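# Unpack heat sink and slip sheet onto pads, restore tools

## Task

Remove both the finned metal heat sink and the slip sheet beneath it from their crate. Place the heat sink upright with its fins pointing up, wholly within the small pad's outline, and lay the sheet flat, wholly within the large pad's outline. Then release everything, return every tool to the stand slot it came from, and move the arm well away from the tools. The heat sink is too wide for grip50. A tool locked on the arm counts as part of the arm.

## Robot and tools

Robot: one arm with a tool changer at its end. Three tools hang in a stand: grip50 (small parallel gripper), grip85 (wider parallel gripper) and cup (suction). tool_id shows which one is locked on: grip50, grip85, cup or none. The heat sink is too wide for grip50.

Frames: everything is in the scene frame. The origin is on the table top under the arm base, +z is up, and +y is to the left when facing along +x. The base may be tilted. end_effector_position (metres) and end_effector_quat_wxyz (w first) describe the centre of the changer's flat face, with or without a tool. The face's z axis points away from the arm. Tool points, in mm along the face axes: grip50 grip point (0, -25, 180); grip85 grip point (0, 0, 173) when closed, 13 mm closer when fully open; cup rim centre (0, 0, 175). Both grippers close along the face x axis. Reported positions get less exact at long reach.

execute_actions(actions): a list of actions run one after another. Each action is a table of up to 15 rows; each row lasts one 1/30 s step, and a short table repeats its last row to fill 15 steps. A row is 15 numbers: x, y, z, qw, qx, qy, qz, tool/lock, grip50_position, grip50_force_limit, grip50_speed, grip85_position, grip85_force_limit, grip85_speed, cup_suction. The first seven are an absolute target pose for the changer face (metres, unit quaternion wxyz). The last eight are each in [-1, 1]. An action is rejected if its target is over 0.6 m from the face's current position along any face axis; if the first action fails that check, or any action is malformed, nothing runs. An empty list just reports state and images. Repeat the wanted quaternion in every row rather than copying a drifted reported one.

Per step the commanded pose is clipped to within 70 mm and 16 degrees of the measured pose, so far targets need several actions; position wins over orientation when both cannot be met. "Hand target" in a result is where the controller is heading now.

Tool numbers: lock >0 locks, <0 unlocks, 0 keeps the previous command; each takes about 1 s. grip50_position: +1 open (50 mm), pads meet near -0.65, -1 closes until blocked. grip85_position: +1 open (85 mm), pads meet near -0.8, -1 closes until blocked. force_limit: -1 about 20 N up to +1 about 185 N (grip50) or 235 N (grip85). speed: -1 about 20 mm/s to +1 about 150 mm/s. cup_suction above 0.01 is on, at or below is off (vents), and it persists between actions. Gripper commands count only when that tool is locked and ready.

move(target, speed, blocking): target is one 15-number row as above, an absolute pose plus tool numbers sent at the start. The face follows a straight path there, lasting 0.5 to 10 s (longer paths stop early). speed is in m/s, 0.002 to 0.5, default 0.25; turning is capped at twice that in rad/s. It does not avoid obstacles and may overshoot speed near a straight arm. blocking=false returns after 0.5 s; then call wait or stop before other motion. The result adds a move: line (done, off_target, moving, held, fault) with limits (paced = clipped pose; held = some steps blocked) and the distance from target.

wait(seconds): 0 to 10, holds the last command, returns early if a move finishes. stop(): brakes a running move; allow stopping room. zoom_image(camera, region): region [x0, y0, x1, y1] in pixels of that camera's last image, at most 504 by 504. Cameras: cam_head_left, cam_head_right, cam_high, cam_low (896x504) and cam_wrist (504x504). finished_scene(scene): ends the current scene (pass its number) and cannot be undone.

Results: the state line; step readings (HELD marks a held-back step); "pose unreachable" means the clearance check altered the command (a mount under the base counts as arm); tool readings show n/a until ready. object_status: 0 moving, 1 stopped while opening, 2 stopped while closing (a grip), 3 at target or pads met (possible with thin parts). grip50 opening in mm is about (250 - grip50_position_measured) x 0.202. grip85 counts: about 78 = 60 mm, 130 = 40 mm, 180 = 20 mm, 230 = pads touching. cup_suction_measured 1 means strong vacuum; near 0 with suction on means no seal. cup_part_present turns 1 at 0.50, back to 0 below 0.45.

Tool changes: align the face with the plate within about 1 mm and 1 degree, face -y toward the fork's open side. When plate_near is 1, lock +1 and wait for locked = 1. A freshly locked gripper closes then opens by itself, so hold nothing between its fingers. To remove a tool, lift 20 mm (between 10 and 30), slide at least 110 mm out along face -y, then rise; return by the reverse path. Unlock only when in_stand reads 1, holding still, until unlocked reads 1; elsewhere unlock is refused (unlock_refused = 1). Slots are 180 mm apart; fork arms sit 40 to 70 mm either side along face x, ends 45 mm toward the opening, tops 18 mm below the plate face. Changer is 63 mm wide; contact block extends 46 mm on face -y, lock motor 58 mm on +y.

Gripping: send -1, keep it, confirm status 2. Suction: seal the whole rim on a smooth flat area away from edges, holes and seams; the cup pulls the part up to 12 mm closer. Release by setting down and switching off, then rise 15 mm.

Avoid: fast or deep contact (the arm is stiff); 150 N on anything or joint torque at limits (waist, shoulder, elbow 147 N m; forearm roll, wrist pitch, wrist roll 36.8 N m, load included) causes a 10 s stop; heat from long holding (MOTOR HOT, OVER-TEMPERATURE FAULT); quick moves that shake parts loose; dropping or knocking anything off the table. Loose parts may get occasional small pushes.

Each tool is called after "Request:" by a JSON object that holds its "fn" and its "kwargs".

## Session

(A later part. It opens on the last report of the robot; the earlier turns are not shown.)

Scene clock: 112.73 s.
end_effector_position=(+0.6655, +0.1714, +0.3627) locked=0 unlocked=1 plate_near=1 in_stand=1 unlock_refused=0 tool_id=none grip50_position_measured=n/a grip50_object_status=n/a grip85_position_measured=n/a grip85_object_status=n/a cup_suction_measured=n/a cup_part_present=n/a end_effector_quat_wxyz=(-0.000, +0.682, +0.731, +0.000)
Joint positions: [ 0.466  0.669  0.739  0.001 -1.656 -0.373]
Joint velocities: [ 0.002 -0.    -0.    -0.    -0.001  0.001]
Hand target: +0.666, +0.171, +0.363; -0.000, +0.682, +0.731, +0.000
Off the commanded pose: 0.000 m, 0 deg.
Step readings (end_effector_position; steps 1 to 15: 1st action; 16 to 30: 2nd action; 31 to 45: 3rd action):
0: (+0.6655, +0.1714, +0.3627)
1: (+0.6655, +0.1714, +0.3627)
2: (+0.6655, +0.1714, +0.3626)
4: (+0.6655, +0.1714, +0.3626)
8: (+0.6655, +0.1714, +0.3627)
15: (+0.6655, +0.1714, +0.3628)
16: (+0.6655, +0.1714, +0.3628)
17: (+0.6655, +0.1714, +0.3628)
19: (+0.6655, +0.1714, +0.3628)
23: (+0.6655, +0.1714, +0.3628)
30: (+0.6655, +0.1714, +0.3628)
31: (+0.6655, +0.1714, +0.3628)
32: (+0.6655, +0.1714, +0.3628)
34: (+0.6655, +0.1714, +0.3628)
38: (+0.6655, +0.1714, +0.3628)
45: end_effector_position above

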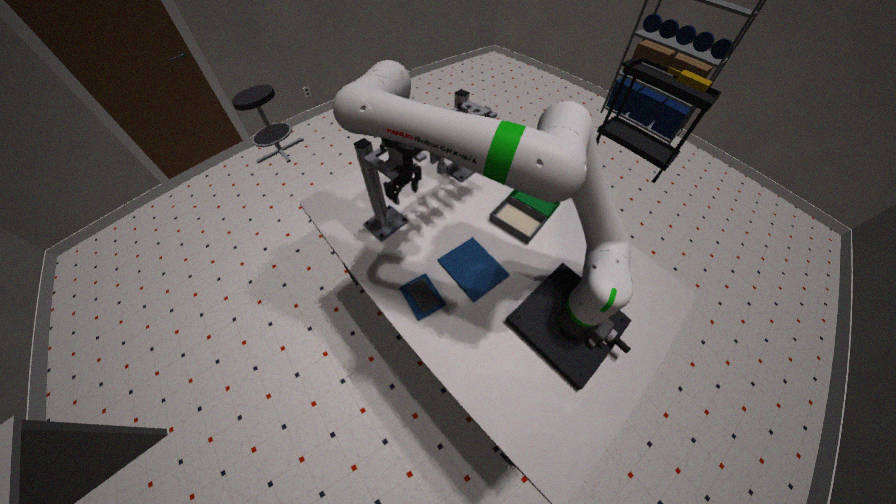

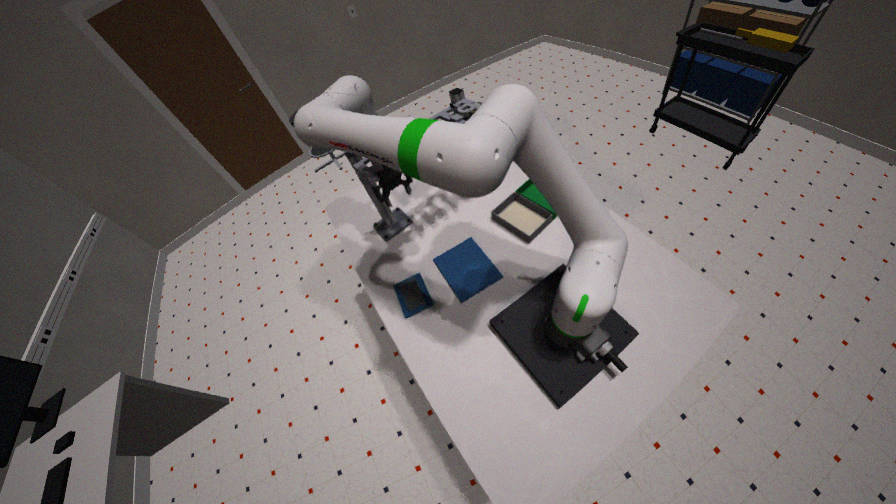

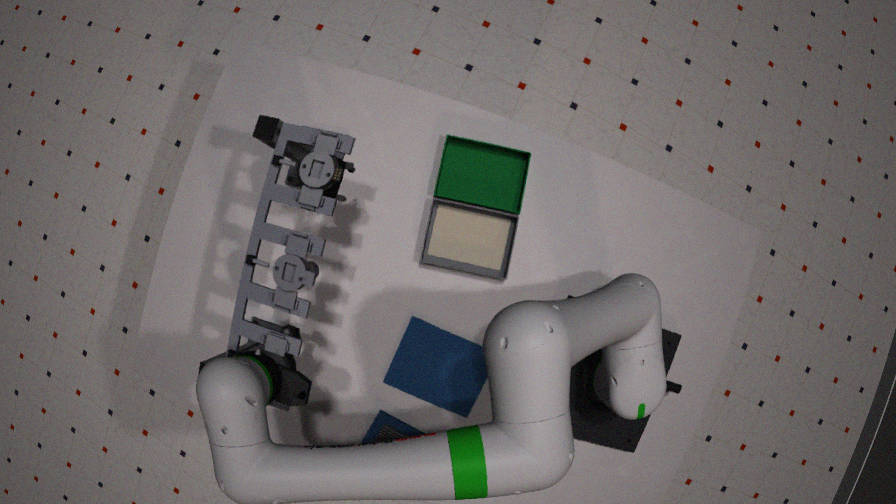

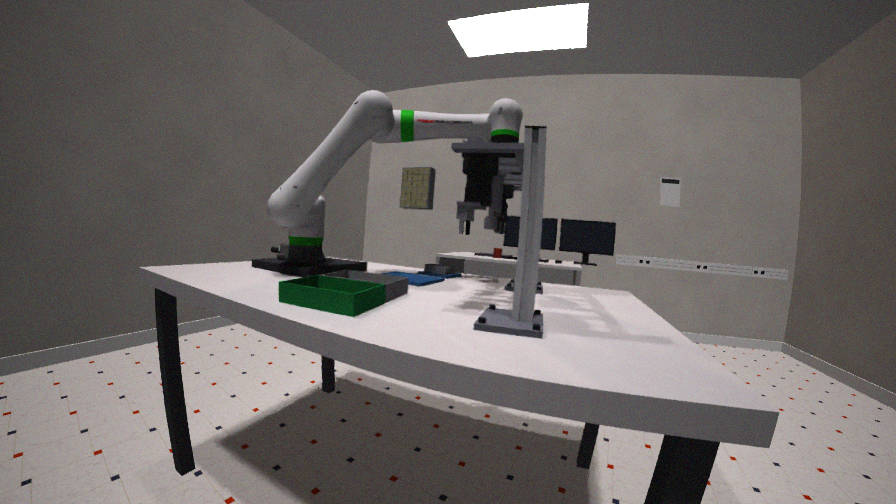

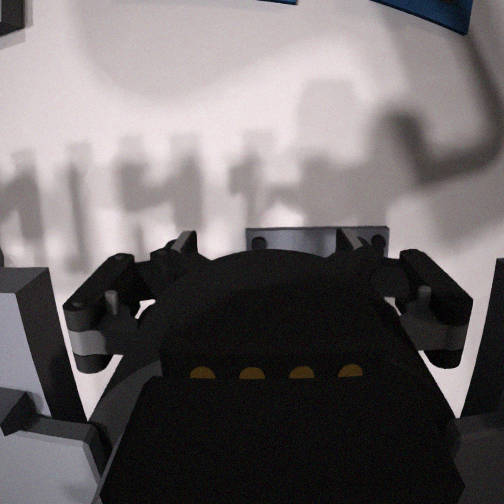

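Request:
{"fn": "move", "kwargs": {"target": [0.6655,0.1714,0.40,0,0.682,0.7314,0,0,0,0,0,0,0,0,0], "speed": 0.06}}

Request:
{"fn": "move", "kwargs": {"target": [0.6785,-0.008,0.40,0,0.682,0.7314,0,0,0,0,0,0,0,0,0], "speed": 0.15}}

Scene clock: 118.63 s.
end_effector_position=(+0.6654, +0.1713, +0.4000) locked=0 unlocked=1 plate_near=0 in_stand=0 unlock_refused=0 tool_id=none grip50_position_measured=n/a grip50_object_status=n/a grip85_position_measured=n/a grip85_object_status=n/a cup_suction_measured=n/a cup_part_present=n/a end_effector_quat_wxyz=(+0.000, +0.682, +0.731, -0.000)
Joint positions: [ 0.466  0.686  0.854  0.001 -1.754 -0.373]
Joint velocities: [ 0.    -0.001  0.003 -0.001 -0.002 -0.   ]
Hand target: +0.665, +0.171, +0.400; -0.000, +0.682, +0.731, +0.000
Off the commanded pose: 0.000 m, 0 deg.
move: done

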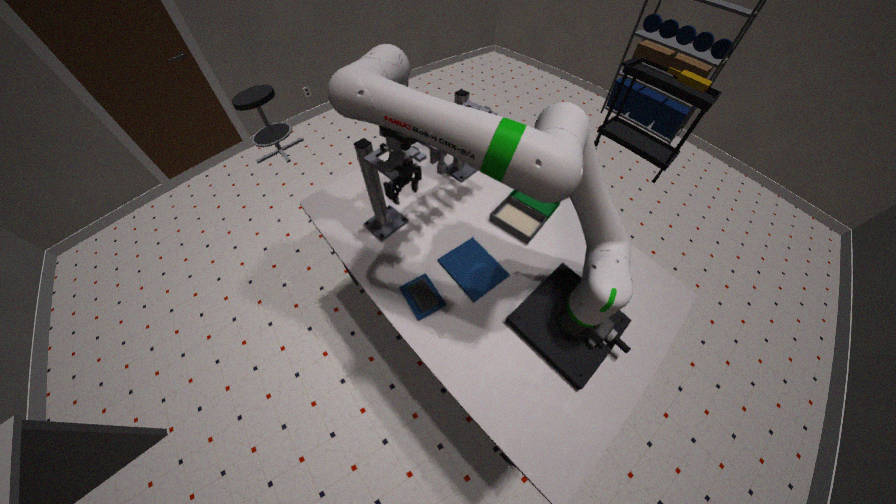

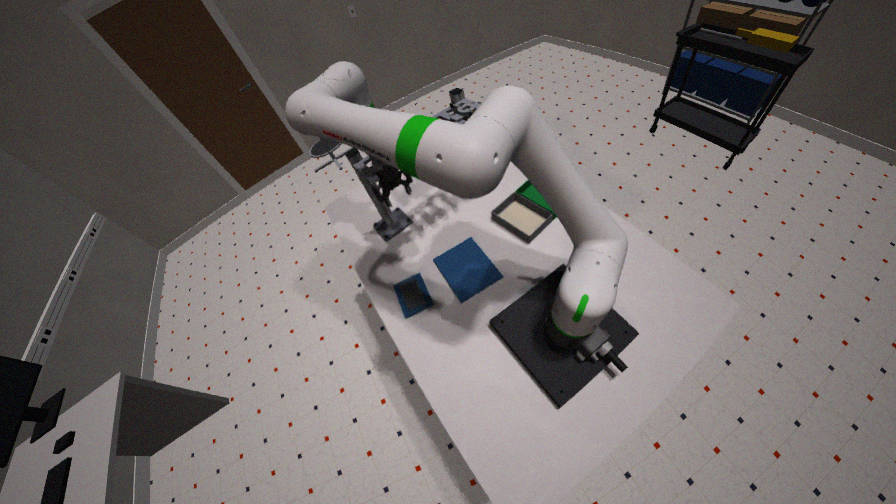

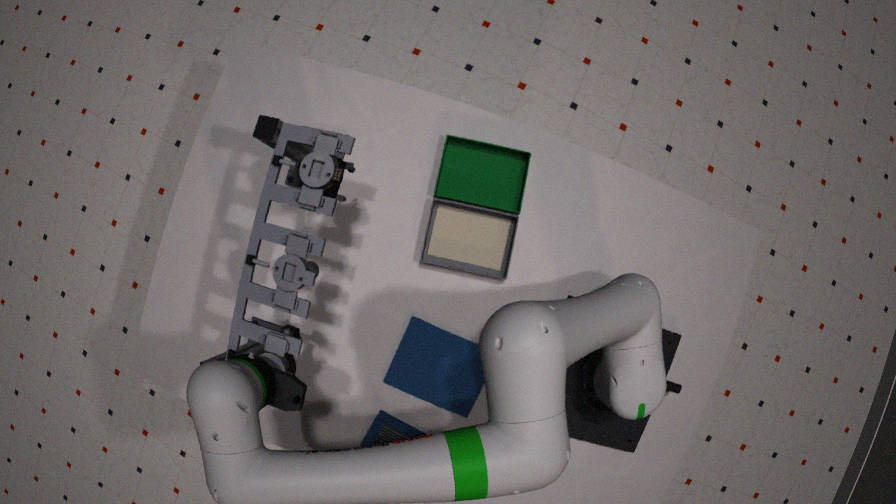

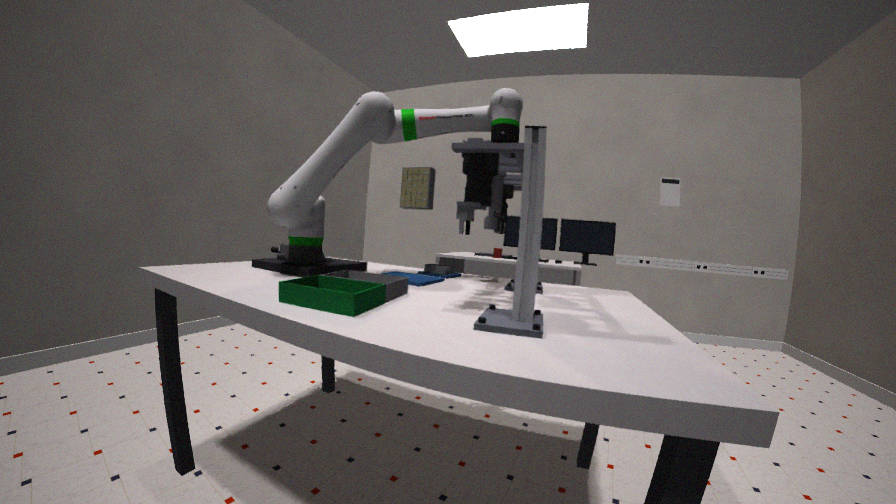

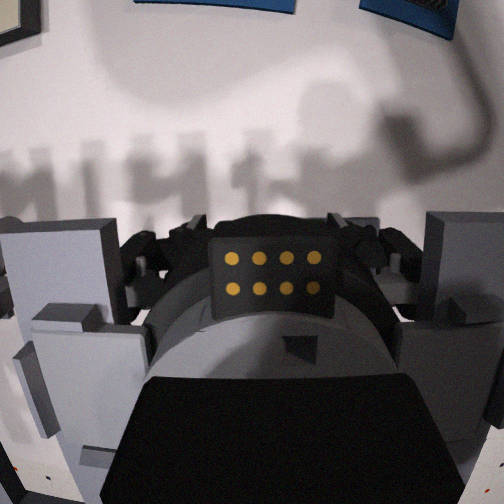

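Scene clock: 120.20 s.
end_effector_position=(+0.6785, -0.0080, +0.4001) locked=0 unlocked=1 plate_near=0 in_stand=0 unlock_refused=0 tool_id=none grip50_position_measured=n/a grip50_object_status=n/a grip85_position_measured=n/a grip85_object_status=n/a cup_suction_measured=n/a cup_part_present=n/a end_effector_quat_wxyz=(+0.000, +0.682, +0.731, -0.000)
Joint positions: [ 0.208  0.653  0.802  0.006 -1.735 -0.115]
Joint velocities: [-0.002  0.001  0.001  0.001 -0.001  0.001]
Hand target: +0.679, -0.008, +0.400; -0.000, +0.682, +0.731, -0.000
Off the commanded pose: 0.000 m, 0 deg.
move: done

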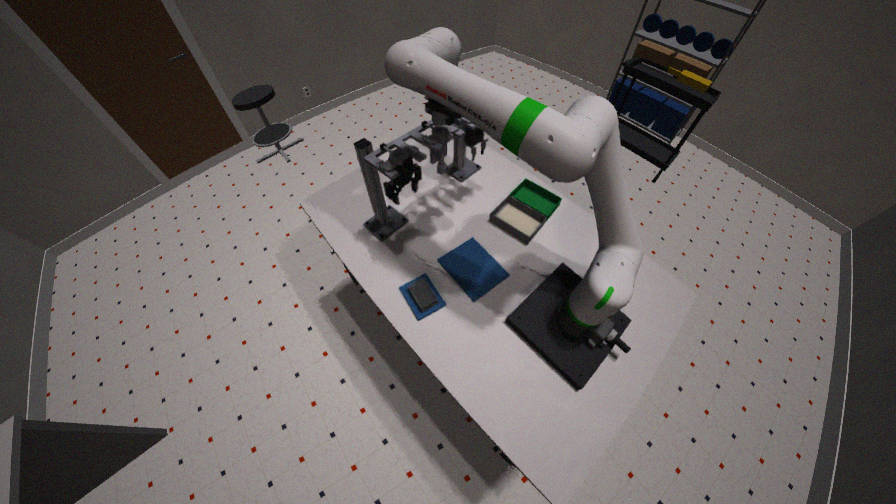

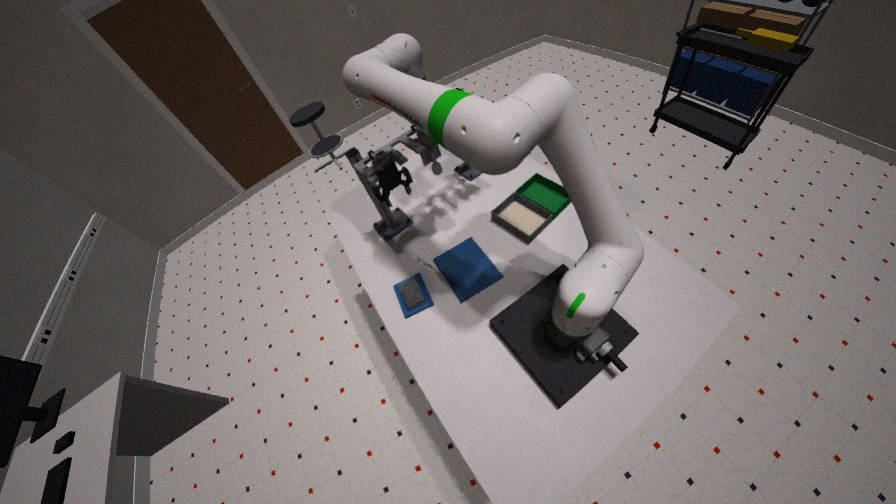

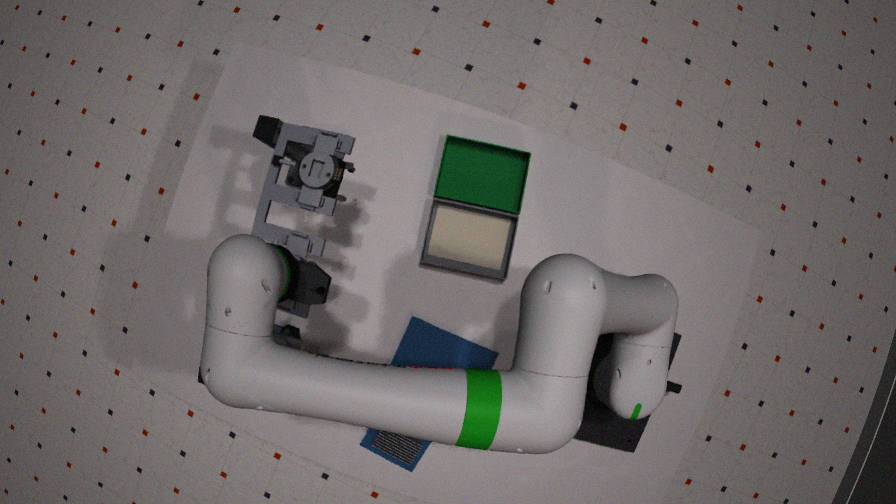

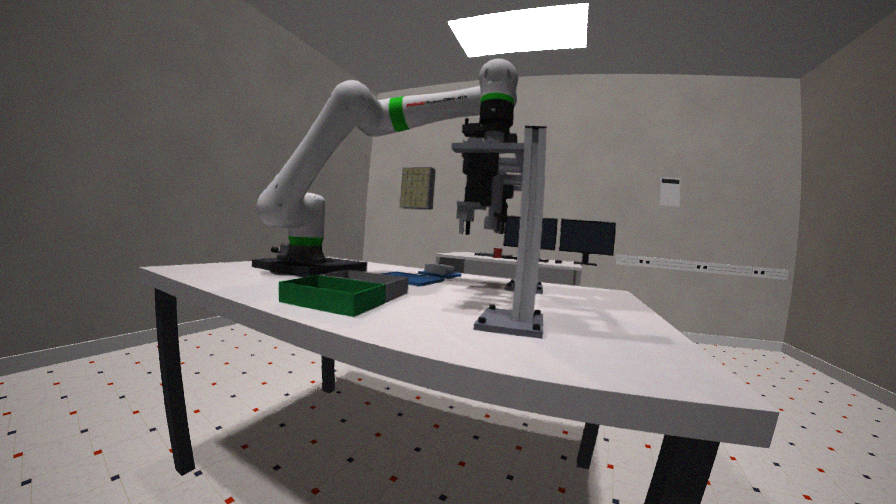

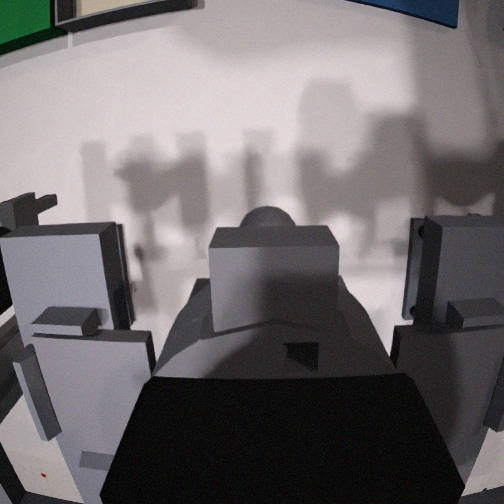

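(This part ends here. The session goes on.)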